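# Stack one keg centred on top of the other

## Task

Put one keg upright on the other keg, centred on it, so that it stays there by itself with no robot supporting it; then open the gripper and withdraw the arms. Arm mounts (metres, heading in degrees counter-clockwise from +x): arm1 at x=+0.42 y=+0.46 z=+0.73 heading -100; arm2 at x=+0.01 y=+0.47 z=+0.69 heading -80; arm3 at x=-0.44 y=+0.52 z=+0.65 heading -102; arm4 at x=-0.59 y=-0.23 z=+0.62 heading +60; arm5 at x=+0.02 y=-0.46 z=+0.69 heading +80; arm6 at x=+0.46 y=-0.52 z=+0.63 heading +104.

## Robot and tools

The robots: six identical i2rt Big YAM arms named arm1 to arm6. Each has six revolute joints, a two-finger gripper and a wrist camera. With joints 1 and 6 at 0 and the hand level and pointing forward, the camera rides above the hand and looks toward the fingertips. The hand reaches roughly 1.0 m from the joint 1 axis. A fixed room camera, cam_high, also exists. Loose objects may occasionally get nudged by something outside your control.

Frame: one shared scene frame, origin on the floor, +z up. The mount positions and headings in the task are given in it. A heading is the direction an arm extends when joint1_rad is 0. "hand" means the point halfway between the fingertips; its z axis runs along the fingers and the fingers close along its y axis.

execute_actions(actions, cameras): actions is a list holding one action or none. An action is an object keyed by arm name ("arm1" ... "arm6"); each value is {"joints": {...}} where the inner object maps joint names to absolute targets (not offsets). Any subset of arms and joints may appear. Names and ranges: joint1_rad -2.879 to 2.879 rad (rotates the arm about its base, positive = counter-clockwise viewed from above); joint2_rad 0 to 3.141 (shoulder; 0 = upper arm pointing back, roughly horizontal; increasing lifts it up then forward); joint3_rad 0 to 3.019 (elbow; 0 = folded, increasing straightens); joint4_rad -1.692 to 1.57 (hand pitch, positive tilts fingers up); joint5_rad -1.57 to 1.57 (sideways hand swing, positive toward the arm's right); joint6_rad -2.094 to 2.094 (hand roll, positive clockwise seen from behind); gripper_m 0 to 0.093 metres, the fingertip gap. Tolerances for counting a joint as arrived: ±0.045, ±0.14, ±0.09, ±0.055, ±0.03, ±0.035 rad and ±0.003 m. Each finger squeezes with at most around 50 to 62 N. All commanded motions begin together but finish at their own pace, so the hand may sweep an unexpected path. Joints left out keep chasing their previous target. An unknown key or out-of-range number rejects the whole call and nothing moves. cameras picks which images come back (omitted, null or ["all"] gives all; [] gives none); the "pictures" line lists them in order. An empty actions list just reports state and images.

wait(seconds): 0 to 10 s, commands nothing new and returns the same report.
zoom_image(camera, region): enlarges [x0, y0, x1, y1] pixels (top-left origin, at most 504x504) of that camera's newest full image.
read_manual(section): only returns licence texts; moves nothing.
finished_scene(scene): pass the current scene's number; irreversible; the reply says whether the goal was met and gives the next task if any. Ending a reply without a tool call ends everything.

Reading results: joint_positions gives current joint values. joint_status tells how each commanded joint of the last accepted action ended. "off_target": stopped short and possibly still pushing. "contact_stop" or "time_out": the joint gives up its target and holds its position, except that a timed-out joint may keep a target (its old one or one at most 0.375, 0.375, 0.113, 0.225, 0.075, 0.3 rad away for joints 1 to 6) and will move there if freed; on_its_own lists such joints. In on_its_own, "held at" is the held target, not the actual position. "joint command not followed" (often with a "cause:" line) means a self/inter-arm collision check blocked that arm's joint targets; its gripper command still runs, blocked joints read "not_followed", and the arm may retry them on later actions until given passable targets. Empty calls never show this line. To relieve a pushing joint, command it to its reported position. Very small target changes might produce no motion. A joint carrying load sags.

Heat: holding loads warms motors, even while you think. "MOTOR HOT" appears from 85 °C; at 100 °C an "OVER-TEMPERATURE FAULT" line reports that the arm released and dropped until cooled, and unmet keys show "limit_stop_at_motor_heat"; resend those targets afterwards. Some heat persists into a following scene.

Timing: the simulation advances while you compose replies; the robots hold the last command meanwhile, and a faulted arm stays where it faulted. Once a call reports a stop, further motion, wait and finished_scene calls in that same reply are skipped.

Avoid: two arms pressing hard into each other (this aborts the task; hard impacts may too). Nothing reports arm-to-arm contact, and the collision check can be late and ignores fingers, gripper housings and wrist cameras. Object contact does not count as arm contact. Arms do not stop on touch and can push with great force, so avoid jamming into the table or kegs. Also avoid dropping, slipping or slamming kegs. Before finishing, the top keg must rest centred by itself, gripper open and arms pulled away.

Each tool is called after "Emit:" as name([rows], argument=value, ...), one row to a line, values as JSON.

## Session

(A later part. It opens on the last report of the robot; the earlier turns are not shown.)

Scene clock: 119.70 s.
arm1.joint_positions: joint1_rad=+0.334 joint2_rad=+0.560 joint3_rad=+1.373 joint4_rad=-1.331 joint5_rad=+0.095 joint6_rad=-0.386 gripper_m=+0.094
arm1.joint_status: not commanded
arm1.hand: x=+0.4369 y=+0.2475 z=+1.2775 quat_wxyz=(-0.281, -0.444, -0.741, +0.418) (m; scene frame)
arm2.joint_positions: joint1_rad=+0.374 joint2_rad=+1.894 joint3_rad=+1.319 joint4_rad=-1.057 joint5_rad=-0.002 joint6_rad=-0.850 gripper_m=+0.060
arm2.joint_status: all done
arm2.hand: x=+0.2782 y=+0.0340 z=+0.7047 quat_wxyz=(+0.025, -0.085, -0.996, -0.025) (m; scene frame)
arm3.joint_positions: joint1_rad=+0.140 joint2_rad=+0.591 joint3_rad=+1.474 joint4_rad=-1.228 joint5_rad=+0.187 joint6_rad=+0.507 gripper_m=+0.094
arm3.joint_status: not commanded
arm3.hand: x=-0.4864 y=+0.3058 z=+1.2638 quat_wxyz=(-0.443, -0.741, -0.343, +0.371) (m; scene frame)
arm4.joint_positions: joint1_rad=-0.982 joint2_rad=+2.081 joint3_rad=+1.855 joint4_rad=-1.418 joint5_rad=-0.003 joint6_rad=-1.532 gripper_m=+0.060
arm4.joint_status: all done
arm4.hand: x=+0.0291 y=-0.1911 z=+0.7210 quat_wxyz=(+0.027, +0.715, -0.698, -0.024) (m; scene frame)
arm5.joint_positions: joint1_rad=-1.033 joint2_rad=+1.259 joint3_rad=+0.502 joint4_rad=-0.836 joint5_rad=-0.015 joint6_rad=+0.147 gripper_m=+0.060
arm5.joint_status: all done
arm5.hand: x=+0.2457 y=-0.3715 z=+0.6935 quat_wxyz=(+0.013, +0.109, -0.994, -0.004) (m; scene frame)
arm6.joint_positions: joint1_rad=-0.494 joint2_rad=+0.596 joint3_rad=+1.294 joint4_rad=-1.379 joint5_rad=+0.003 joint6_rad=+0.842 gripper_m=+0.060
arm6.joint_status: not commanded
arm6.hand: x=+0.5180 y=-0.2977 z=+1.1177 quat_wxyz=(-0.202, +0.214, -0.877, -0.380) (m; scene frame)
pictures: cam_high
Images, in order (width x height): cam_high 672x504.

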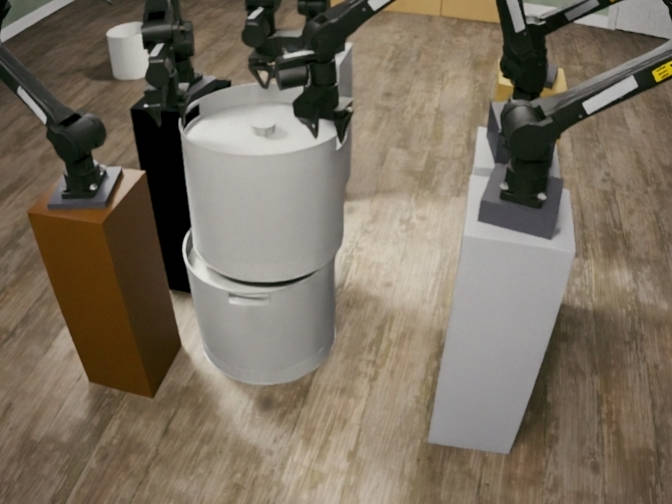

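Emit:
execute_actions([
  {"arm4":{"joints":{"joint2_rad":1.9,"joint4_rad":-1.55}},"arm2":{"joints":{"joint2_rad":1.7,"joint4_rad":-1.2}},"arm5":{"joints":{"joint2_rad":1.1,"joint3_rad":0.69,"joint4_rad":-1.16}}},
], cameras=["cam_high","arm2_cam_wrist","arm4_cam_wrist","arm5_cam_wrist"])

Scene clock: 121.03 s.
arm1.joint_positions: joint1_rad=+0.334 joint2_rad=+0.560 joint3_rad=+1.373 joint4_rad=-1.331 joint5_rad=+0.095 joint6_rad=-0.386 gripper_m=+0.094
arm1.joint_status: not commanded
arm1.hand: x=+0.4369 y=+0.2475 z=+1.2775 quat_wxyz=(-0.281, -0.444, -0.741, +0.418) (m; scene frame)
arm2.joint_positions: joint1_rad=+0.374 joint2_rad=+1.701 joint3_rad=+1.319 joint4_rad=-1.188 joint5_rad=-0.002 joint6_rad=-0.851 gripper_m=+0.060
arm2.joint_status: all done
arm2.hand: x=+0.2698 y=+0.0502 z=+0.7989 quat_wxyz=(+0.007, -0.084, -0.996, +0.000) (m; scene frame)
arm3.joint_positions: joint1_rad=+0.140 joint2_rad=+0.591 joint3_rad=+1.474 joint4_rad=-1.228 joint5_rad=+0.187 joint6_rad=+0.507 gripper_m=+0.094
arm3.joint_status: not commanded
arm3.hand: x=-0.4864 y=+0.3058 z=+1.2638 quat_wxyz=(-0.443, -0.741, -0.343, +0.371) (m; scene frame)
arm4.joint_positions: joint1_rad=-0.982 joint2_rad=+1.871 joint3_rad=+1.855 joint4_rad=-1.540 joint5_rad=-0.003 joint6_rad=-1.532 gripper_m=+0.060
arm4.joint_status: all done
arm4.hand: x=-0.0071 y=-0.1929 z=+0.8438 quat_wxyz=(-0.005, +0.715, -0.699, +0.005) (m; scene frame)
arm5.joint_positions: joint1_rad=-1.045 joint2_rad=+1.091 joint3_rad=+0.665 joint4_rad=-1.152 joint5_rad=-0.003 joint6_rad=+0.147 gripper_m=+0.060
arm5.joint_status: all done
arm5.hand: x=+0.2577 y=-0.3723 z=+0.7840 quat_wxyz=(+0.003, +0.103, -0.995, +0.000) (m; scene frame)
arm6.joint_positions: joint1_rad=-0.494 joint2_rad=+0.596 joint3_rad=+1.294 joint4_rad=-1.379 joint5_rad=+0.003 joint6_rad=+0.842 gripper_m=+0.060
arm6.joint_status: not commanded
arm6.hand: x=+0.5180 y=-0.2977 z=+1.1177 quat_wxyz=(-0.202, +0.214, -0.877, -0.380) (m; scene frame)
pictures: arm2_cam_wrist, arm4_cam_wrist, arm5_cam_wrist, cam_high
Images, in order (width x height): arm2_cam_wrist 672x504, arm4_cam_wrist 672x504, arm5_cam_wrist 672x504, cam_high 672x504.

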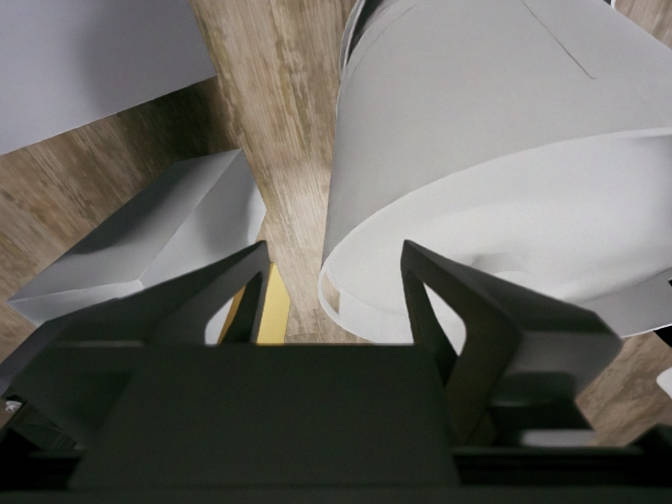

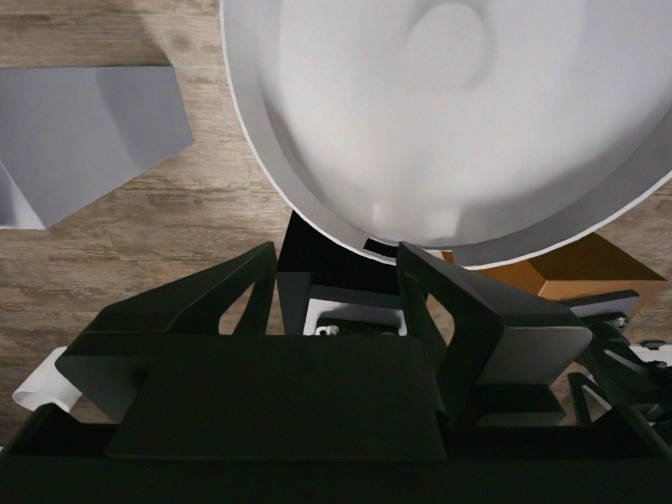

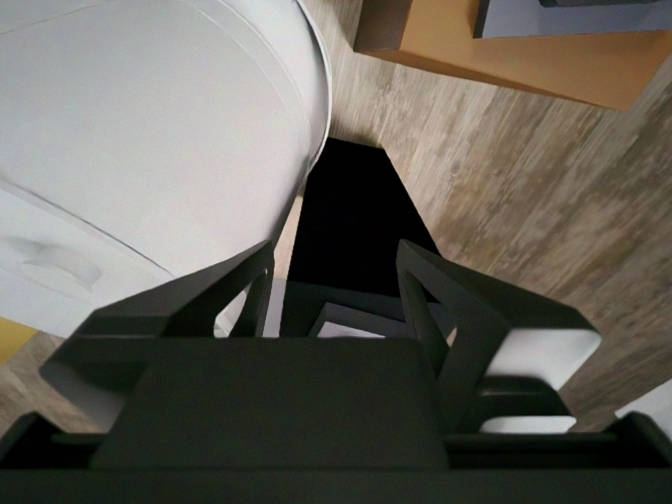

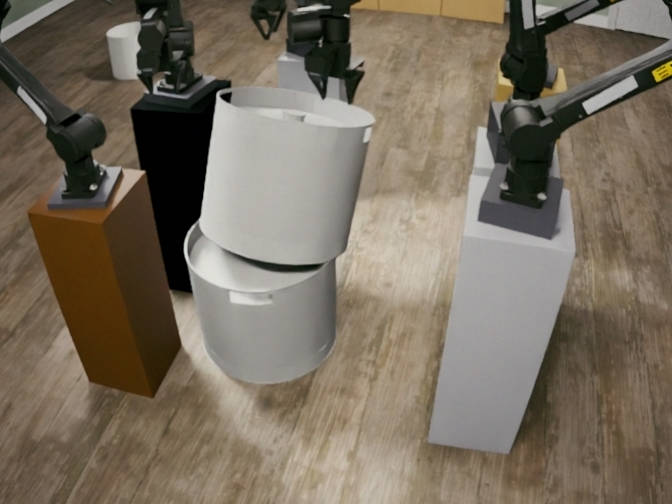

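Emit:
wait(seconds=1)

Scene clock: 122.10 s.
arm1.joint_positions: joint1_rad=+0.334 joint2_rad=+0.560 joint3_rad=+1.373 joint4_rad=-1.331 joint5_rad=+0.095 joint6_rad=-0.386 gripper_m=+0.094
arm1.joint_status: not commanded
arm1.hand: x=+0.4369 y=+0.2475 z=+1.2775 quat_wxyz=(-0.281, -0.444, -0.741, +0.418) (m; scene frame)
arm2.joint_positions: joint1_rad=+0.374 joint2_rad=+1.701 joint3_rad=+1.319 joint4_rad=-1.188 joint5_rad=-0.002 joint6_rad=-0.851 gripper_m=+0.060
arm2.joint_status: all done
arm2.hand: x=+0.2698 y=+0.0502 z=+0.7989 quat_wxyz=(+0.007, -0.084, -0.996, +0.000) (m; scene frame)
arm3.joint_positions: joint1_rad=+0.140 joint2_rad=+0.591 joint3_rad=+1.474 joint4_rad=-1.228 joint5_rad=+0.187 joint6_rad=+0.507 gripper_m=+0.094
arm3.joint_status: not commanded
arm3.hand: x=-0.4864 y=+0.3058 z=+1.2638 quat_wxyz=(-0.443, -0.741, -0.343, +0.371) (m; scene frame)
arm4.joint_positions: joint1_rad=-0.982 joint2_rad=+1.871 joint3_rad=+1.855 joint4_rad=-1.540 joint5_rad=-0.003 joint6_rad=-1.532 gripper_m=+0.060
arm4.joint_status: all done
arm4.hand: x=-0.0071 y=-0.1929 z=+0.8438 quat_wxyz=(-0.005, +0.715, -0.699, +0.005) (m; scene frame)
arm5.joint_positions: joint1_rad=-1.045 joint2_rad=+1.091 joint3_rad=+0.665 joint4_rad=-1.152 joint5_rad=-0.003 joint6_rad=+0.147 gripper_m=+0.060
arm5.joint_status: all done
arm5.hand: x=+0.2577 y=-0.3723 z=+0.7840 quat_wxyz=(+0.003, +0.103, -0.995, +0.000) (m; scene frame)
arm6.joint_positions: joint1_rad=-0.494 joint2_rad=+0.596 joint3_rad=+1.294 joint4_rad=-1.379 joint5_rad=+0.003 joint6_rad=+0.842 gripper_m=+0.060
arm6.joint_status: not commanded
arm6.hand: x=+0.5180 y=-0.2977 z=+1.1177 quat_wxyz=(-0.202, +0.214, -0.877, -0.380) (m; scene frame)
wait: 1.00 s; at rest by 0.20 s
pictures: arm1_cam_wrist, arm2_cam_wrist, arm3_cam_wrist, arm4_cam_wrist, arm5_cam_wrist, arm6_cam_wrist, cam_high
Images, in order (width x height): arm1_cam_wrist 672x504, arm2_cam_wrist 672x504, arm3_cam_wrist 672x504, arm4_cam_wrist 672x504, arm5_cam_wrist 672x504, arm6_cam_wrist 672x504, cam_high 672x504.

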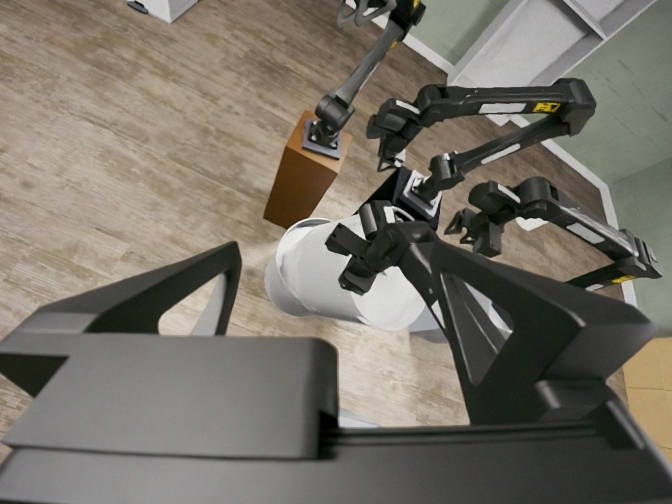

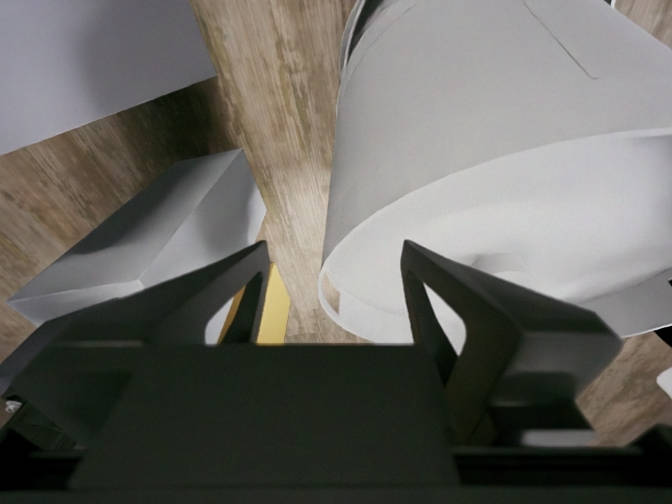

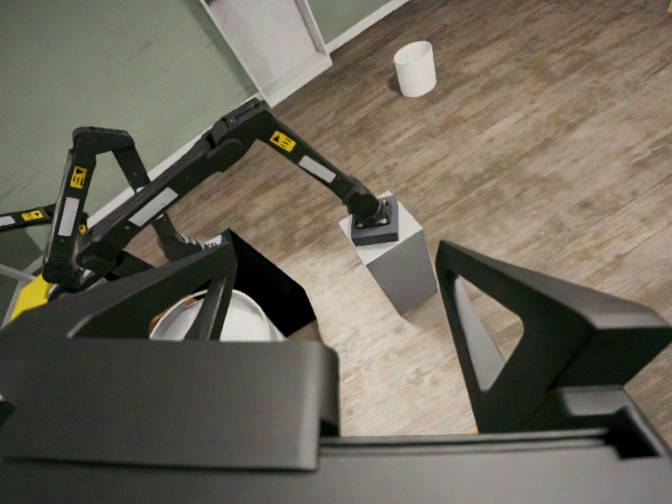

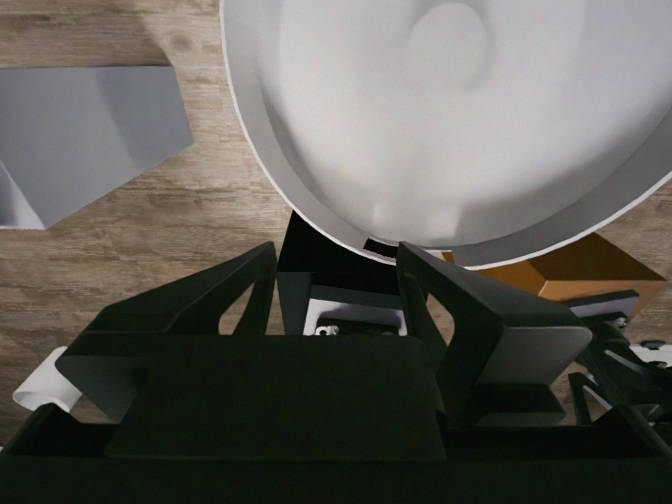

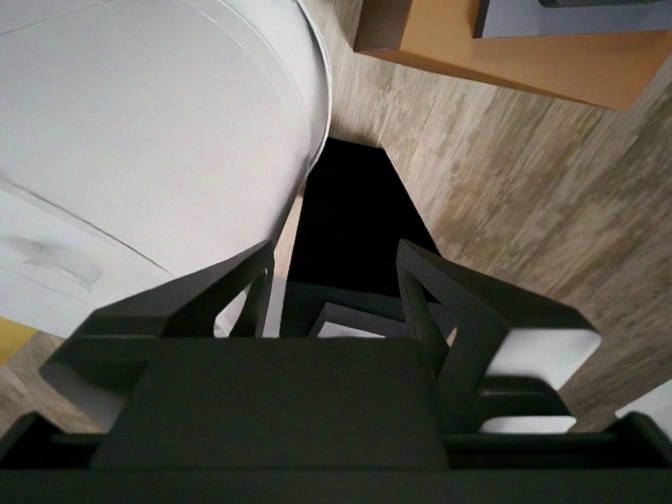

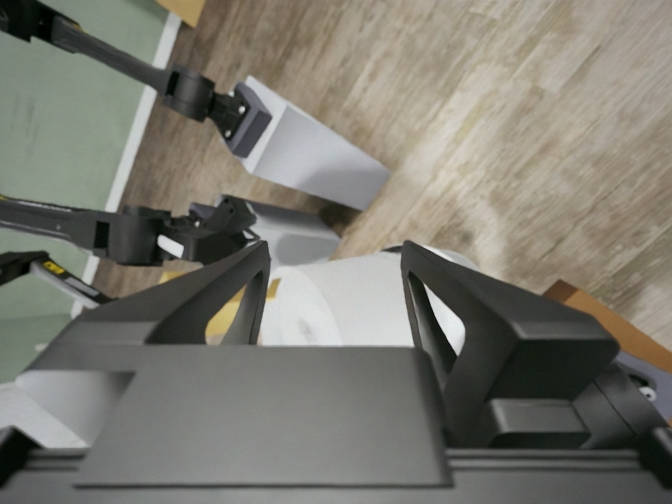

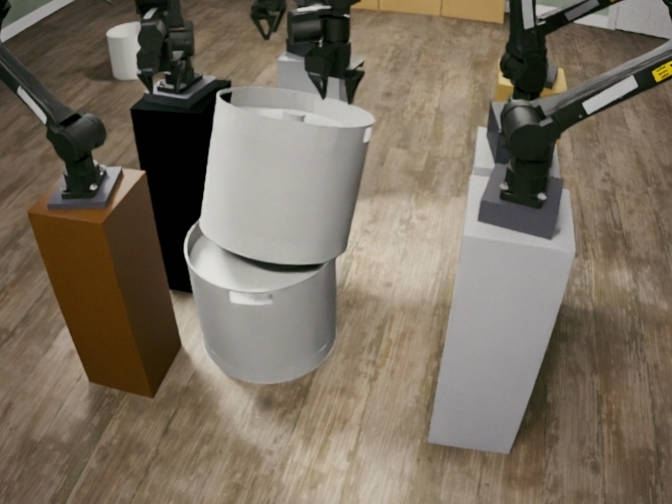

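Emit:
execute_actions([
  {"arm4":{"joints":{"joint1_rad":-0.769,"joint2_rad":1.724,"joint3_rad":1.409,"joint4_rad":-1.256,"joint6_rad":-1.29,"gripper_m":0.093}}},
], cameras=["arm4_cam_wrist"])

Scene clock: 123.67 s.
arm1.joint_positions: joint1_rad=+0.334 joint2_rad=+0.560 joint3_rad=+1.373 joint4_rad=-1.331 joint5_rad=+0.095 joint6_rad=-0.386 gripper_m=+0.094
arm1.joint_status: not commanded
arm1.hand: x=+0.4369 y=+0.2475 z=+1.2775 quat_wxyz=(-0.281, -0.444, -0.741, +0.418) (m; scene frame)
arm2.joint_positions: joint1_rad=+0.374 joint2_rad=+1.701 joint3_rad=+1.319 joint4_rad=-1.188 joint5_rad=-0.002 joint6_rad=-0.851 gripper_m=+0.060
arm2.joint_status: not commanded
arm2.hand: x=+0.2698 y=+0.0502 z=+0.7989 quat_wxyz=(+0.007, -0.084, -0.996, +0.000) (m; scene frame)
arm3.joint_positions: joint1_rad=+0.140 joint2_rad=+0.591 joint3_rad=+1.474 joint4_rad=-1.228 joint5_rad=+0.187 joint6_rad=+0.507 gripper_m=+0.094
arm3.joint_status: not commanded
arm3.hand: x=-0.4864 y=+0.3058 z=+1.2638 quat_wxyz=(-0.443, -0.741, -0.343, +0.371) (m; scene frame)
arm4.joint_positions: joint1_rad=-0.764 joint2_rad=+1.709 joint3_rad=+1.405 joint4_rad=-1.268 joint5_rad=-0.001 joint6_rad=-1.299 gripper_m=+0.093
arm4.joint_status: all done
arm4.hand: x=-0.1045 y=-0.0899 z=+0.7591 quat_wxyz=(+0.002, +0.710, -0.704, +0.000) (m; scene frame)
arm5.joint_positions: joint1_rad=-1.045 joint2_rad=+1.091 joint3_rad=+0.665 joint4_rad=-1.152 joint5_rad=-0.003 joint6_rad=+0.147 gripper_m=+0.060
arm5.joint_status: not commanded
arm5.hand: x=+0.2577 y=-0.3723 z=+0.7840 quat_wxyz=(+0.003, +0.103, -0.995, +0.000) (m; scene frame)
arm6.joint_positions: joint1_rad=-0.494 joint2_rad=+0.596 joint3_rad=+1.294 joint4_rad=-1.379 joint5_rad=+0.003 joint6_rad=+0.842 gripper_m=+0.060
arm6.joint_status: not commanded
arm6.hand: x=+0.5180 y=-0.2977 z=+1.1177 quat_wxyz=(-0.202, +0.214, -0.877, -0.380) (m; scene frame)
pictures: arm4_cam_wrist
Images, in order (width x height): arm4_cam_wrist 672x504.

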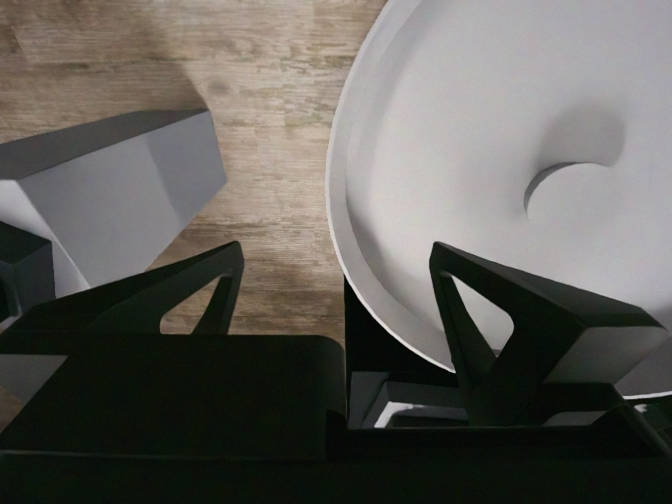

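Emit:
execute_actions(actions=[], cameras=["cam_high","arm4_cam_wrist"])

Scene clock: 124.23 s.
arm1.joint_positions: joint1_rad=+0.334 joint2_rad=+0.560 joint3_rad=+1.373 joint4_rad=-1.331 joint5_rad=+0.095 joint6_rad=-0.386 gripper_m=+0.094
arm1.joint_status: not commanded
arm1.hand: x=+0.4369 y=+0.2475 z=+1.2775 quat_wxyz=(-0.281, -0.444, -0.741, +0.418) (m; scene frame)
arm2.joint_positions: joint1_rad=+0.374 joint2_rad=+1.701 joint3_rad=+1.319 joint4_rad=-1.188 joint5_rad=-0.002 joint6_rad=-0.851 gripper_m=+0.060
arm2.joint_status: not commanded
arm2.hand: x=+0.2698 y=+0.0502 z=+0.7989 quat_wxyz=(+0.007, -0.084, -0.996, +0.000) (m; scene frame)
arm3.joint_positions: joint1_rad=+0.140 joint2_rad=+0.591 joint3_rad=+1.474 joint4_rad=-1.228 joint5_rad=+0.187 joint6_rad=+0.507 gripper_m=+0.094
arm3.joint_status: not commanded
arm3.hand: x=-0.4864 y=+0.3058 z=+1.2638 quat_wxyz=(-0.443, -0.741, -0.343, +0.371) (m; scene frame)
arm4.joint_positions: joint1_rad=-0.764 joint2_rad=+1.709 joint3_rad=+1.405 joint4_rad=-1.268 joint5_rad=-0.001 joint6_rad=-1.298 gripper_m=+0.093
arm4.joint_status: all done
arm4.hand: x=-0.1045 y=-0.0899 z=+0.7591 quat_wxyz=(+0.002, +0.710, -0.704, +0.000) (m; scene frame)
arm5.joint_positions: joint1_rad=-1.045 joint2_rad=+1.091 joint3_rad=+0.665 joint4_rad=-1.152 joint5_rad=-0.003 joint6_rad=+0.147 gripper_m=+0.060
arm5.joint_status: not commanded
arm5.hand: x=+0.2577 y=-0.3723 z=+0.7840 quat_wxyz=(+0.003, +0.103, -0.995, +0.000) (m; scene frame)
arm6.joint_positions: joint1_rad=-0.494 joint2_rad=+0.596 joint3_rad=+1.294 joint4_rad=-1.379 joint5_rad=+0.003 joint6_rad=+0.842 gripper_m=+0.060
arm6.joint_status: not commanded
arm6.hand: x=+0.5180 y=-0.2977 z=+1.1177 quat_wxyz=(-0.202, +0.214, -0.877, -0.380) (m; scene frame)
pictures: arm4_cam_wrist, cam_high
Images, in order (width x height): arm4_cam_wrist 672x504, cam_high 672x504.

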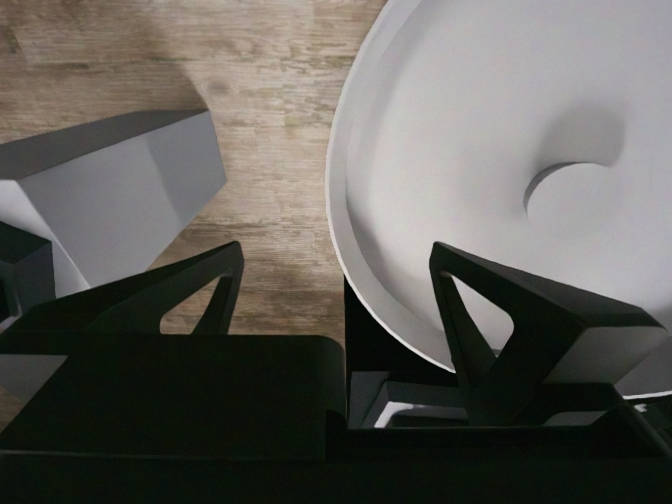

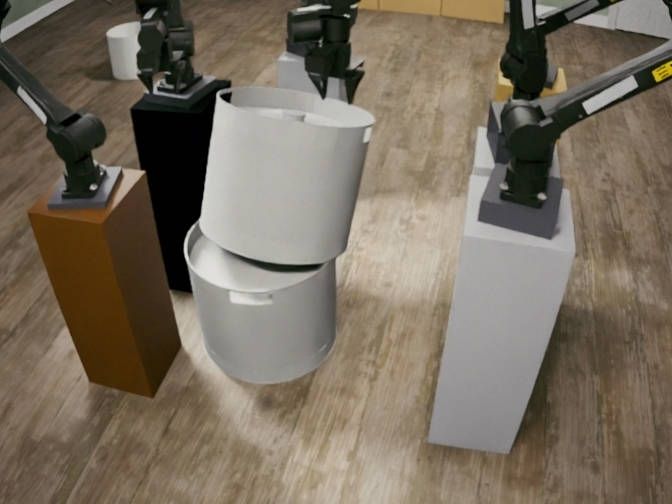

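Emit:
execute_actions([
  {"arm4":{"joints":{"joint2_rad":1.78}}},
], cameras=[])

Emit:
execute_actions([
  {"arm4":{"joints":{"joint2_rad":1.853,"joint3_rad":1.241,"joint4_rad":-0.959}}},
], cameras=["cam_high","arm4_cam_wrist"])

Scene clock: 125.23 s.
arm1.joint_positions: joint1_rad=+0.334 joint2_rad=+0.560 joint3_rad=+1.373 joint4_rad=-1.331 joint5_rad=+0.095 joint6_rad=-0.386 gripper_m=+0.094
arm1.joint_status: not commanded
arm1.hand: x=+0.4369 y=+0.2475 z=+1.2775 quat_wxyz=(-0.281, -0.444, -0.741, +0.418) (m; scene frame)
arm2.joint_positions: joint1_rad=+0.374 joint2_rad=+1.701 joint3_rad=+1.319 joint4_rad=-1.188 joint5_rad=-0.002 joint6_rad=-0.851 gripper_m=+0.060
arm2.joint_status: not commanded
arm2.hand: x=+0.2698 y=+0.0502 z=+0.7989 quat_wxyz=(+0.007, -0.084, -0.996, +0.000) (m; scene frame)
arm3.joint_positions: joint1_rad=+0.140 joint2_rad=+0.591 joint3_rad=+1.474 joint4_rad=-1.228 joint5_rad=+0.187 joint6_rad=+0.507 gripper_m=+0.094
arm3.joint_status: not commanded
arm3.hand: x=-0.4864 y=+0.3058 z=+1.2638 quat_wxyz=(-0.443, -0.741, -0.343, +0.371) (m; scene frame)
arm4.joint_positions: joint1_rad=-0.764 joint2_rad=+1.762 joint3_rad=+1.405 joint4_rad=-1.268 joint5_rad=-0.001 joint6_rad=-1.298 gripper_m=+0.093
arm4.joint_status: all done
arm4.hand: x=-0.1048 y=-0.0901 z=+0.7334 quat_wxyz=(+0.025, +0.710, -0.704, -0.012) (m; scene frame)
arm5.joint_positions: joint1_rad=-1.045 joint2_rad=+1.091 joint3_rad=+0.665 joint4_rad=-1.152 joint5_rad=-0.003 joint6_rad=+0.147 gripper_m=+0.060
arm5.joint_status: not commanded
arm5.hand: x=+0.2577 y=-0.3723 z=+0.7840 quat_wxyz=(+0.003, +0.103, -0.995, +0.000) (m; scene frame)
arm6.joint_positions: joint1_rad=-0.494 joint2_rad=+0.596 joint3_rad=+1.294 joint4_rad=-1.379 joint5_rad=+0.003 joint6_rad=+0.842 gripper_m=+0.060
arm6.joint_status: not commanded
arm6.hand: x=+0.5180 y=-0.2977 z=+1.1177 quat_wxyz=(-0.202, +0.214, -0.877, -0.380) (m; scene frame)
pictures: none
No camera images: the call's "cameras" was empty. Leave "cameras" out to get every camera's image.

Scene clock: 126.30 s.
arm1.joint_positions: joint1_rad=+0.334 joint2_rad=+0.560 joint3_rad=+1.373 joint4_rad=-1.331 joint5_rad=+0.095 joint6_rad=-0.386 gripper_m=+0.094
arm1.joint_status: not commanded
arm1.hand: x=+0.4369 y=+0.2475 z=+1.2775 quat_wxyz=(-0.281, -0.444, -0.741, +0.418) (m; scene frame)
arm2.joint_positions: joint1_rad=+0.374 joint2_rad=+1.701 joint3_rad=+1.319 joint4_rad=-1.188 joint5_rad=-0.002 joint6_rad=-0.851 gripper_m=+0.060
arm2.joint_status: not commanded
arm2.hand: x=+0.2698 y=+0.0502 z=+0.7989 quat_wxyz=(+0.007, -0.084, -0.996, +0.000) (m; scene frame)
arm3.joint_positions: joint1_rad=+0.140 joint2_rad=+0.591 joint3_rad=+1.474 joint4_rad=-1.228 joint5_rad=+0.187 joint6_rad=+0.507 gripper_m=+0.094
arm3.joint_status: not commanded
arm3.hand: x=-0.4864 y=+0.3058 z=+1.2638 quat_wxyz=(-0.443, -0.741, -0.343, +0.371) (m; scene frame)
arm4.joint_positions: joint1_rad=-0.764 joint2_rad=+1.851 joint3_rad=+1.231 joint4_rad=-0.971 joint5_rad=-0.001 joint6_rad=-1.298 gripper_m=+0.093
arm4.joint_status: all done
arm4.hand: x=-0.1115 y=-0.0924 z=+0.6315 quat_wxyz=(+0.009, +0.710, -0.704, -0.004) (m; scene frame)
arm5.joint_positions: joint1_rad=-1.045 joint2_rad=+1.091 joint3_rad=+0.665 joint4_rad=-1.152 joint5_rad=-0.003 joint6_rad=+0.147 gripper_m=+0.060
arm5.joint_status: not commanded
arm5.hand: x=+0.2577 y=-0.3723 z=+0.7840 quat_wxyz=(+0.003, +0.103, -0.995, +0.000) (m; scene frame)
arm6.joint_positions: joint1_rad=-0.494 joint2_rad=+0.596 joint3_rad=+1.294 joint4_rad=-1.379 joint5_rad=+0.003 joint6_rad=+0.842 gripper_m=+0.060
arm6.joint_status: not commanded
arm6.hand: x=+0.5180 y=-0.2977 z=+1.1177 quat_wxyz=(-0.202, +0.214, -0.877, -0.380) (m; scene frame)
pictures: arm4_cam_wrist, cam_high
Images, in order (width x height): arm4_cam_wrist 672x504, cam_high 672x504.

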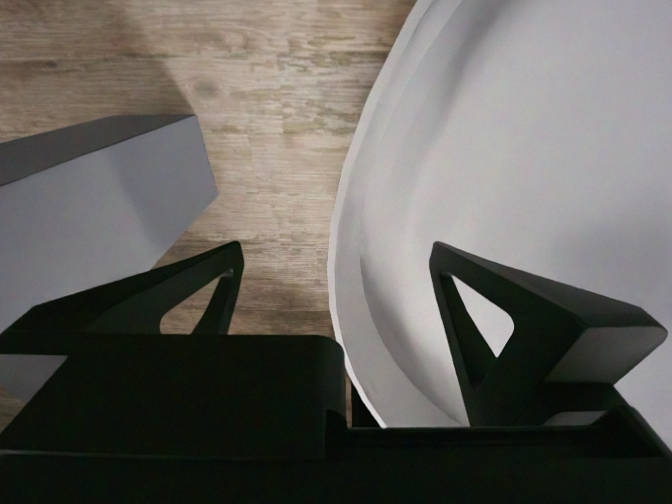

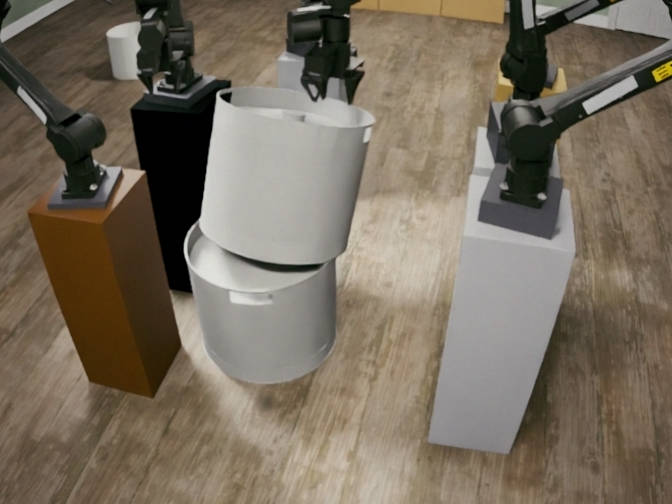

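Emit:
execute_actions([
  {"arm4":{"joints":{"joint2_rad":1.90,"joint3_rad":1.218,"joint4_rad":-0.889}}},
], cameras=[])

Emit:
execute_actions([
  {"arm4":{"joints":{"gripper_m":0.0}}},
], cameras=["cam_high","arm4_cam_wrist"])

Scene clock: 127.27 s.
arm1.joint_positions: joint1_rad=+0.334 joint2_rad=+0.560 joint3_rad=+1.373 joint4_rad=-1.331 joint5_rad=+0.095 joint6_rad=-0.386 gripper_m=+0.094
arm1.joint_status: not commanded
arm1.hand: x=+0.4369 y=+0.2475 z=+1.2775 quat_wxyz=(-0.281, -0.444, -0.741, +0.418) (m; scene frame)
arm2.joint_positions: joint1_rad=+0.374 joint2_rad=+1.701 joint3_rad=+1.319 joint4_rad=-1.188 joint5_rad=-0.002 joint6_rad=-0.851 gripper_m=+0.060
arm2.joint_status: not commanded
arm2.hand: x=+0.2698 y=+0.0502 z=+0.7989 quat_wxyz=(+0.007, -0.084, -0.996, +0.000) (m; scene frame)
arm3.joint_positions: joint1_rad=+0.140 joint2_rad=+0.591 joint3_rad=+1.474 joint4_rad=-1.228 joint5_rad=+0.187 joint6_rad=+0.507 gripper_m=+0.094
arm3.joint_status: not commanded
arm3.hand: x=-0.4864 y=+0.3058 z=+1.2638 quat_wxyz=(-0.443, -0.741, -0.343, +0.371) (m; scene frame)
arm4.joint_positions: joint1_rad=-0.764 joint2_rad=+1.873 joint3_rad=+1.225 joint4_rad=-0.902 joint5_rad=-0.001 joint6_rad=-1.298 gripper_m=+0.093
arm4.joint_status: all done
arm4.hand: x=-0.1009 y=-0.0894 z=+0.6185 quat_wxyz=(-0.008, +0.710, -0.704, +0.006) (m; scene frame)
arm5.joint_positions: joint1_rad=-1.045 joint2_rad=+1.091 joint3_rad=+0.665 joint4_rad=-1.152 joint5_rad=-0.003 joint6_rad=+0.147 gripper_m=+0.060
arm5.joint_status: not commanded
arm5.hand: x=+0.2577 y=-0.3723 z=+0.7840 quat_wxyz=(+0.003, +0.103, -0.995, +0.000) (m; scene frame)
arm6.joint_positions: joint1_rad=-0.494 joint2_rad=+0.596 joint3_rad=+1.294 joint4_rad=-1.379 joint5_rad=+0.003 joint6_rad=+0.842 gripper_m=+0.060
arm6.joint_status: not commanded
arm6.hand: x=+0.5180 y=-0.2977 z=+1.1177 quat_wxyz=(-0.202, +0.214, -0.877, -0.380) (m; scene frame)
pictures: none
No camera images: the call's "cameras" was empty. Leave "cameras" out to get every camera's image.

Scene clock: 128.17 s.
arm1.joint_positions: joint1_rad=+0.334 joint2_rad=+0.560 joint3_rad=+1.373 joint4_rad=-1.331 joint5_rad=+0.095 joint6_rad=-0.386 gripper_m=+0.094
arm1.joint_status: not commanded
arm1.hand: x=+0.4369 y=+0.2475 z=+1.2775 quat_wxyz=(-0.281, -0.444, -0.741, +0.418) (m; scene frame)
arm2.joint_positions: joint1_rad=+0.374 joint2_rad=+1.701 joint3_rad=+1.319 joint4_rad=-1.188 joint5_rad=-0.002 joint6_rad=-0.851 gripper_m=+0.060
arm2.joint_status: not commanded
arm2.hand: x=+0.2698 y=+0.0502 z=+0.7989 quat_wxyz=(+0.007, -0.084, -0.996, +0.000) (m; scene frame)
arm3.joint_positions: joint1_rad=+0.140 joint2_rad=+0.591 joint3_rad=+1.474 joint4_rad=-1.228 joint5_rad=+0.187 joint6_rad=+0.507 gripper_m=+0.094
arm3.joint_status: not commanded
arm3.hand: x=-0.4864 y=+0.3058 z=+1.2638 quat_wxyz=(-0.443, -0.741, -0.343, +0.371) (m; scene frame)
arm4.joint_positions: joint1_rad=-0.762 joint2_rad=+1.874 joint3_rad=+1.209 joint4_rad=-0.909 joint5_rad=-0.009 joint6_rad=-1.268 gripper_m=+0.007
arm4.joint_status: gripper_m off_target (ended at +0.007, target +0.000)
arm4.hand: x=-0.1107 y=-0.0903 z=+0.6132 quat_wxyz=(+0.001, +0.699, -0.715, -0.003) (m; scene frame)
arm5.joint_positions: joint1_rad=-1.045 joint2_rad=+1.091 joint3_rad=+0.665 joint4_rad=-1.152 joint5_rad=-0.003 joint6_rad=+0.147 gripper_m=+0.060
arm5.joint_status: not commanded
arm5.hand: x=+0.2577 y=-0.3723 z=+0.7840 quat_wxyz=(+0.003, +0.103, -0.995, +0.000) (m; scene frame)
arm6.joint_positions: joint1_rad=-0.494 joint2_rad=+0.596 joint3_rad=+1.294 joint4_rad=-1.379 joint5_rad=+0.003 joint6_rad=+0.842 gripper_m=+0.060
arm6.joint_status: not commanded
arm6.hand: x=+0.5180 y=-0.2977 z=+1.1177 quat_wxyz=(-0.202, +0.214, -0.877, -0.380) (m; scene frame)
pictures: arm4_cam_wrist, cam_high
Images, in order (width x height): arm4_cam_wrist 672x504, cam_high 672x504.

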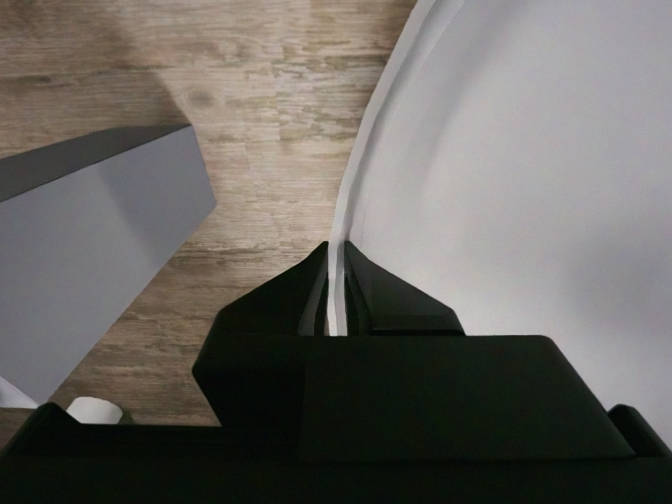

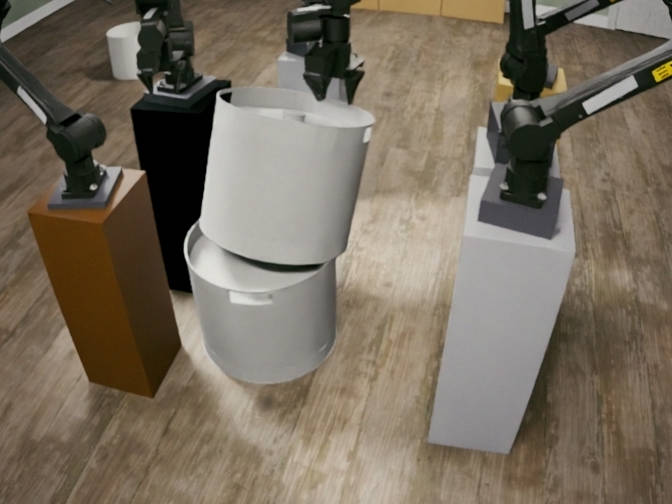

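Emit:
execute_actions([
  {"arm4":{"joints":{"joint1_rad":-0.85,"joint2_rad":1.88,"joint3_rad":1.54,"joint4_rad":-1.144,"joint6_rad":-1.374,"gripper_m":0.0}}},
], cameras=["cam_high"])

Scene clock: 129.73 s.
arm1.joint_positions: joint1_rad=+0.334 joint2_rad=+0.560 joint3_rad=+1.373 joint4_rad=-1.331 joint5_rad=+0.095 joint6_rad=-0.386 gripper_m=+0.094
arm1.joint_status: not commanded
arm1.hand: x=+0.4369 y=+0.2475 z=+1.2775 quat_wxyz=(-0.281, -0.444, -0.741, +0.418) (m; scene frame)
arm2.joint_positions: joint1_rad=+0.374 joint2_rad=+1.701 joint3_rad=+1.319 joint4_rad=-1.188 joint5_rad=-0.002 joint6_rad=-0.851 gripper_m=+0.060
arm2.joint_status: not commanded
arm2.hand: x=+0.2698 y=+0.0502 z=+0.7989 quat_wxyz=(+0.007, -0.084, -0.996, +0.000) (m; scene frame)
arm3.joint_positions: joint1_rad=+0.140 joint2_rad=+0.591 joint3_rad=+1.474 joint4_rad=-1.228 joint5_rad=+0.187 joint6_rad=+0.507 gripper_m=+0.094
arm3.joint_status: not commanded
arm3.hand: x=-0.4864 y=+0.3058 z=+1.2638 quat_wxyz=(-0.443, -0.741, -0.343, +0.371) (m; scene frame)
arm4.joint_positions: joint1_rad=-0.857 joint2_rad=+1.859 joint3_rad=+1.522 joint4_rad=-1.143 joint5_rad=-0.002 joint6_rad=-1.366 gripper_m=+0.001
arm4.joint_status: all done
arm4.hand: x=-0.0227 y=-0.1227 z=+0.7267 quat_wxyz=(-0.037, +0.700, -0.713, +0.026) (m; scene frame)
arm5.joint_positions: joint1_rad=-1.045 joint2_rad=+1.091 joint3_rad=+0.665 joint4_rad=-1.152 joint5_rad=-0.003 joint6_rad=+0.147 gripper_m=+0.060
arm5.joint_status: not commanded
arm5.hand: x=+0.2577 y=-0.3723 z=+0.7840 quat_wxyz=(+0.003, +0.103, -0.995, +0.000) (m; scene frame)
arm6.joint_positions: joint1_rad=-0.494 joint2_rad=+0.596 joint3_rad=+1.294 joint4_rad=-1.379 joint5_rad=+0.003 joint6_rad=+0.842 gripper_m=+0.060
arm6.joint_status: not commanded
arm6.hand: x=+0.5180 y=-0.2977 z=+1.1177 quat_wxyz=(-0.202, +0.214, -0.877, -0.380) (m; scene frame)
pictures: cam_high
Images, in order (width x height): cam_high 672x504.

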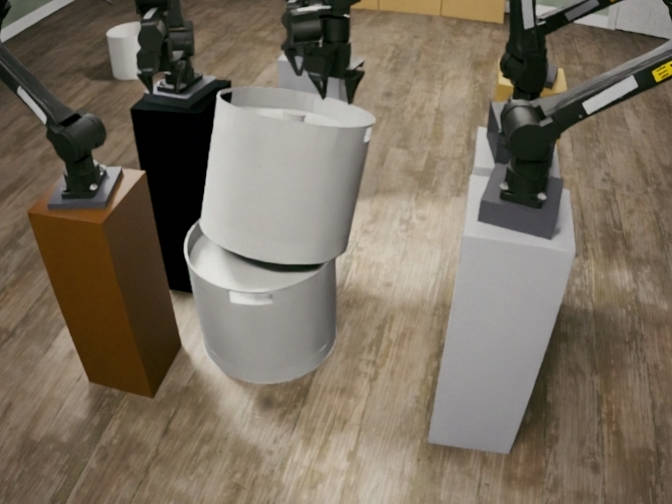

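Emit:
execute_actions([
  {"arm4":{"joints":{"joint1_rad":-0.712,"joint2_rad":1.62,"joint3_rad":1.189,"joint4_rad":-1.14,"joint6_rad":-1.235}}},
], cameras=[])

Emit:
execute_actions([
  {"arm4":{"joints":{"joint2_rad":1.799,"joint3_rad":1.057,"joint4_rad":-0.829}}},
], cameras=[])

Emit:
execute_actions([
  {"arm4":{"joints":{"joint1_rad":-0.843,"joint2_rad":1.904,"joint3_rad":1.383,"joint4_rad":-1.05,"joint6_rad":-1.366}}},
], cameras=["cam_high"])

Scene clock: 131.43 s.
arm1.joint_positions: joint1_rad=+0.334 joint2_rad=+0.560 joint3_rad=+1.373 joint4_rad=-1.331 joint5_rad=+0.095 joint6_rad=-0.386 gripper_m=+0.094
arm1.joint_status: not commanded
arm1.hand: x=+0.4369 y=+0.2475 z=+1.2775 quat_wxyz=(-0.281, -0.444, -0.741, +0.418) (m; scene frame)
arm2.joint_positions: joint1_rad=+0.374 joint2_rad=+1.701 joint3_rad=+1.319 joint4_rad=-1.188 joint5_rad=-0.002 joint6_rad=-0.851 gripper_m=+0.060
arm2.joint_status: not commanded
arm2.hand: x=+0.2698 y=+0.0502 z=+0.7989 quat_wxyz=(+0.007, -0.084, -0.996, +0.000) (m; scene frame)
arm3.joint_positions: joint1_rad=+0.140 joint2_rad=+0.591 joint3_rad=+1.474 joint4_rad=-1.228 joint5_rad=+0.187 joint6_rad=+0.507 gripper_m=+0.094
arm3.joint_status: not commanded
arm3.hand: x=-0.4864 y=+0.3058 z=+1.2638 quat_wxyz=(-0.443, -0.741, -0.343, +0.371) (m; scene frame)
arm4.joint_positions: joint1_rad=-0.702 joint2_rad=+1.604 joint3_rad=+1.193 joint4_rad=-1.142 joint5_rad=-0.001 joint6_rad=-1.244 gripper_m=+0.001
arm4.joint_status: all done
arm4.hand: x=-0.1598 y=-0.0767 z=+0.7314 quat_wxyz=(-0.007, +0.712, -0.702, +0.005) (m; scene frame)
arm5.joint_positions: joint1_rad=-1.045 joint2_rad=+1.091 joint3_rad=+0.665 joint4_rad=-1.152 joint5_rad=-0.003 joint6_rad=+0.147 gripper_m=+0.060
arm5.joint_status: not commanded
arm5.hand: x=+0.2577 y=-0.3723 z=+0.7840 quat_wxyz=(+0.003, +0.103, -0.995, +0.000) (m; scene frame)
arm6.joint_positions: joint1_rad=-0.494 joint2_rad=+0.596 joint3_rad=+1.294 joint4_rad=-1.379 joint5_rad=+0.003 joint6_rad=+0.842 gripper_m=+0.060
arm6.joint_status: not commanded
arm6.hand: x=+0.5180 y=-0.2977 z=+1.1177 quat_wxyz=(-0.202, +0.214, -0.877, -0.380) (m; scene frame)
pictures: none
No camera images: the call's "cameras" was empty. Leave "cameras" out to get every camera's image.

Scene clock: 132.47 s.
arm1.joint_positions: joint1_rad=+0.334 joint2_rad=+0.560 joint3_rad=+1.373 joint4_rad=-1.331 joint5_rad=+0.095 joint6_rad=-0.386 gripper_m=+0.094
arm1.joint_status: not commanded
arm1.hand: x=+0.4369 y=+0.2475 z=+1.2775 quat_wxyz=(-0.281, -0.444, -0.741, +0.418) (m; scene frame)
arm2.joint_positions: joint1_rad=+0.374 joint2_rad=+1.701 joint3_rad=+1.319 joint4_rad=-1.188 joint5_rad=-0.002 joint6_rad=-0.851 gripper_m=+0.060
arm2.joint_status: not commanded
arm2.hand: x=+0.2698 y=+0.0502 z=+0.7989 quat_wxyz=(+0.007, -0.084, -0.996, +0.000) (m; scene frame)
arm3.joint_positions: joint1_rad=+0.140 joint2_rad=+0.591 joint3_rad=+1.474 joint4_rad=-1.228 joint5_rad=+0.187 joint6_rad=+0.507 gripper_m=+0.094
arm3.joint_status: not commanded
arm3.hand: x=-0.4864 y=+0.3058 z=+1.2638 quat_wxyz=(-0.443, -0.741, -0.343, +0.371) (m; scene frame)
arm4.joint_positions: joint1_rad=-0.702 joint2_rad=+1.807 joint3_rad=+1.045 joint4_rad=-0.841 joint5_rad=-0.001 joint6_rad=-1.243 gripper_m=+0.001
arm4.joint_status: all done
arm4.hand: x=-0.1708 y=-0.0811 z=+0.5964 quat_wxyz=(+0.016, +0.712, -0.702, -0.006) (m; scene frame)
arm5.joint_positions: joint1_rad=-1.045 joint2_rad=+1.091 joint3_rad=+0.665 joint4_rad=-1.152 joint5_rad=-0.003 joint6_rad=+0.147 gripper_m=+0.060
arm5.joint_status: not commanded
arm5.hand: x=+0.2577 y=-0.3723 z=+0.7840 quat_wxyz=(+0.003, +0.103, -0.995, +0.000) (m; scene frame)
arm6.joint_positions: joint1_rad=-0.494 joint2_rad=+0.596 joint3_rad=+1.294 joint4_rad=-1.379 joint5_rad=+0.003 joint6_rad=+0.842 gripper_m=+0.060
arm6.joint_status: not commanded
arm6.hand: x=+0.5180 y=-0.2977 z=+1.1177 quat_wxyz=(-0.202, +0.214, -0.877, -0.380) (m; scene frame)
pictures: none
No camera images: the call's "cameras" was empty. Leave "cameras" out to get every camera's image.

Scene clock: 134.73 s.
arm1.joint_positions: joint1_rad=+0.334 joint2_rad=+0.560 joint3_rad=+1.373 joint4_rad=-1.331 joint5_rad=+0.095 joint6_rad=-0.386 gripper_m=+0.094
arm1.joint_status: not commanded
arm1.hand: x=+0.4369 y=+0.2475 z=+1.2775 quat_wxyz=(-0.281, -0.444, -0.741, +0.418) (m; scene frame)
arm2.joint_positions: joint1_rad=+0.374 joint2_rad=+1.701 joint3_rad=+1.319 joint4_rad=-1.188 joint5_rad=-0.002 joint6_rad=-0.851 gripper_m=+0.060
arm2.joint_status: not commanded
arm2.hand: x=+0.2698 y=+0.0502 z=+0.7989 quat_wxyz=(+0.007, -0.084, -0.996, +0.000) (m; scene frame)
arm3.joint_positions: joint1_rad=+0.140 joint2_rad=+0.591 joint3_rad=+1.474 joint4_rad=-1.228 joint5_rad=+0.187 joint6_rad=+0.507 gripper_m=+0.094
arm3.joint_status: not commanded
arm3.hand: x=-0.4864 y=+0.3058 z=+1.2638 quat_wxyz=(-0.443, -0.741, -0.343, +0.371) (m; scene frame)
arm4.joint_positions: joint1_rad=-0.842 joint2_rad=+1.891 joint3_rad=+1.269 joint4_rad=-1.093 joint5_rad=-0.008 joint6_rad=-1.365 gripper_m=+0.001
arm4.joint_status: joint3_rad time_out (moved +0.224 of +0.338); the others done
arm4.on_its_own: joint3_rad reads +1.269 and still pushes toward +1.382 since a time_out
arm4.hand: x=-0.1193 y=-0.1329 z=+0.6264 quat_wxyz=(+0.059, +0.703, -0.707, -0.041) (m; scene frame)
arm5.joint_positions: joint1_rad=-1.045 joint2_rad=+1.091 joint3_rad=+0.665 joint4_rad=-1.152 joint5_rad=-0.003 joint6_rad=+0.147 gripper_m=+0.060
arm5.joint_status: not commanded
arm5.hand: x=+0.2577 y=-0.3723 z=+0.7840 quat_wxyz=(+0.003, +0.103, -0.995, +0.000) (m; scene frame)
arm6.joint_positions: joint1_rad=-0.494 joint2_rad=+0.596 joint3_rad=+1.294 joint4_rad=-1.379 joint5_rad=+0.003 joint6_rad=+0.842 gripper_m=+0.060
arm6.joint_status: not commanded
arm6.hand: x=+0.5180 y=-0.2977 z=+1.1177 quat_wxyz=(-0.202, +0.214, -0.877, -0.380) (m; scene frame)
pictures: cam_high
Images, in order (width x height): cam_high 672x504.

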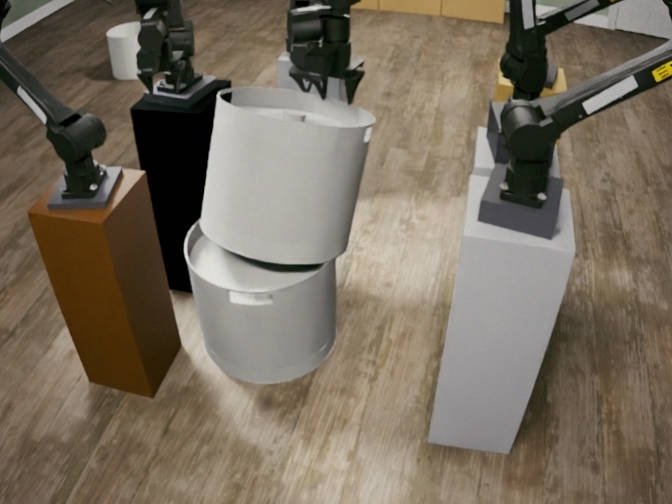

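Emit:
execute_actions(actions=[], cameras=["arm2_cam_wrist","arm5_cam_wrist"])

Scene clock: 135.00 s.
arm1.joint_positions: joint1_rad=+0.334 joint2_rad=+0.560 joint3_rad=+1.373 joint4_rad=-1.331 joint5_rad=+0.095 joint6_rad=-0.386 gripper_m=+0.094
arm1.joint_status: not commanded
arm1.hand: x=+0.4369 y=+0.2475 z=+1.2775 quat_wxyz=(-0.281, -0.444, -0.741, +0.418) (m; scene frame)
arm2.joint_positions: joint1_rad=+0.374 joint2_rad=+1.701 joint3_rad=+1.319 joint4_rad=-1.188 joint5_rad=-0.002 joint6_rad=-0.851 gripper_m=+0.060
arm2.joint_status: not commanded
arm2.hand: x=+0.2698 y=+0.0502 z=+0.7989 quat_wxyz=(+0.007, -0.084, -0.996, +0.000) (m; scene frame)
arm3.joint_positions: joint1_rad=+0.140 joint2_rad=+0.591 joint3_rad=+1.474 joint4_rad=-1.228 joint5_rad=+0.187 joint6_rad=+0.507 gripper_m=+0.094
arm3.joint_status: not commanded
arm3.hand: x=-0.4864 y=+0.3058 z=+1.2638 quat_wxyz=(-0.443, -0.741, -0.343, +0.371) (m; scene frame)
arm4.joint_positions: joint1_rad=-0.842 joint2_rad=+1.891 joint3_rad=+1.269 joint4_rad=-1.093 joint5_rad=-0.008 joint6_rad=-1.365 gripper_m=+0.001
arm4.joint_status: joint3_rad time_out (moved +0.224 of +0.338); the others done
arm4.on_its_own: joint3_rad reads +1.269 and still pushes toward +1.382 since a time_out
arm4.hand: x=-0.1193 y=-0.1329 z=+0.6264 quat_wxyz=(+0.059, +0.703, -0.707, -0.041) (m; scene frame)
arm5.joint_positions: joint1_rad=-1.045 joint2_rad=+1.091 joint3_rad=+0.665 joint4_rad=-1.152 joint5_rad=-0.003 joint6_rad=+0.147 gripper_m=+0.060
arm5.joint_status: not commanded
arm5.hand: x=+0.2577 y=-0.3723 z=+0.7840 quat_wxyz=(+0.003, +0.103, -0.995, +0.000) (m; scene frame)
arm6.joint_positions: joint1_rad=-0.494 joint2_rad=+0.596 joint3_rad=+1.294 joint4_rad=-1.379 joint5_rad=+0.003 joint6_rad=+0.842 gripper_m=+0.060
arm6.joint_status: not commanded
arm6.hand: x=+0.5180 y=-0.2977 z=+1.1177 quat_wxyz=(-0.202, +0.214, -0.877, -0.380) (m; scene frame)
pictures: arm2_cam_wrist, arm5_cam_wrist
Images, in order (width x height): arm2_cam_wrist 672x504, arm5_cam_wrist 672x504.

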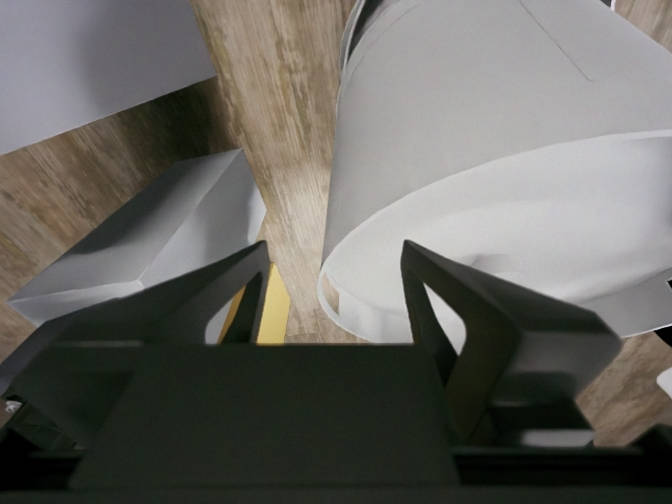

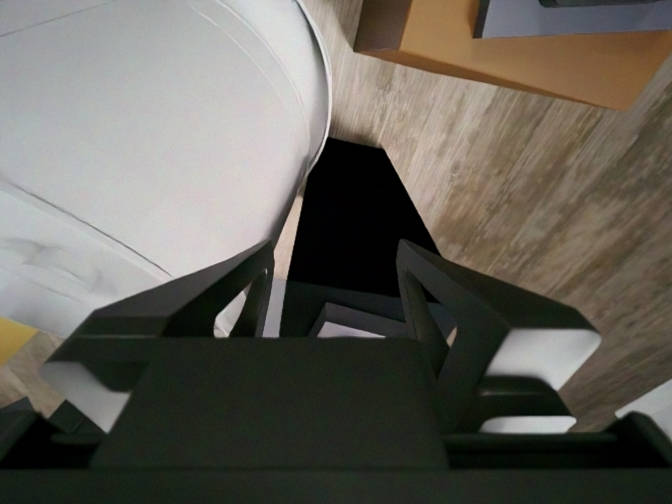

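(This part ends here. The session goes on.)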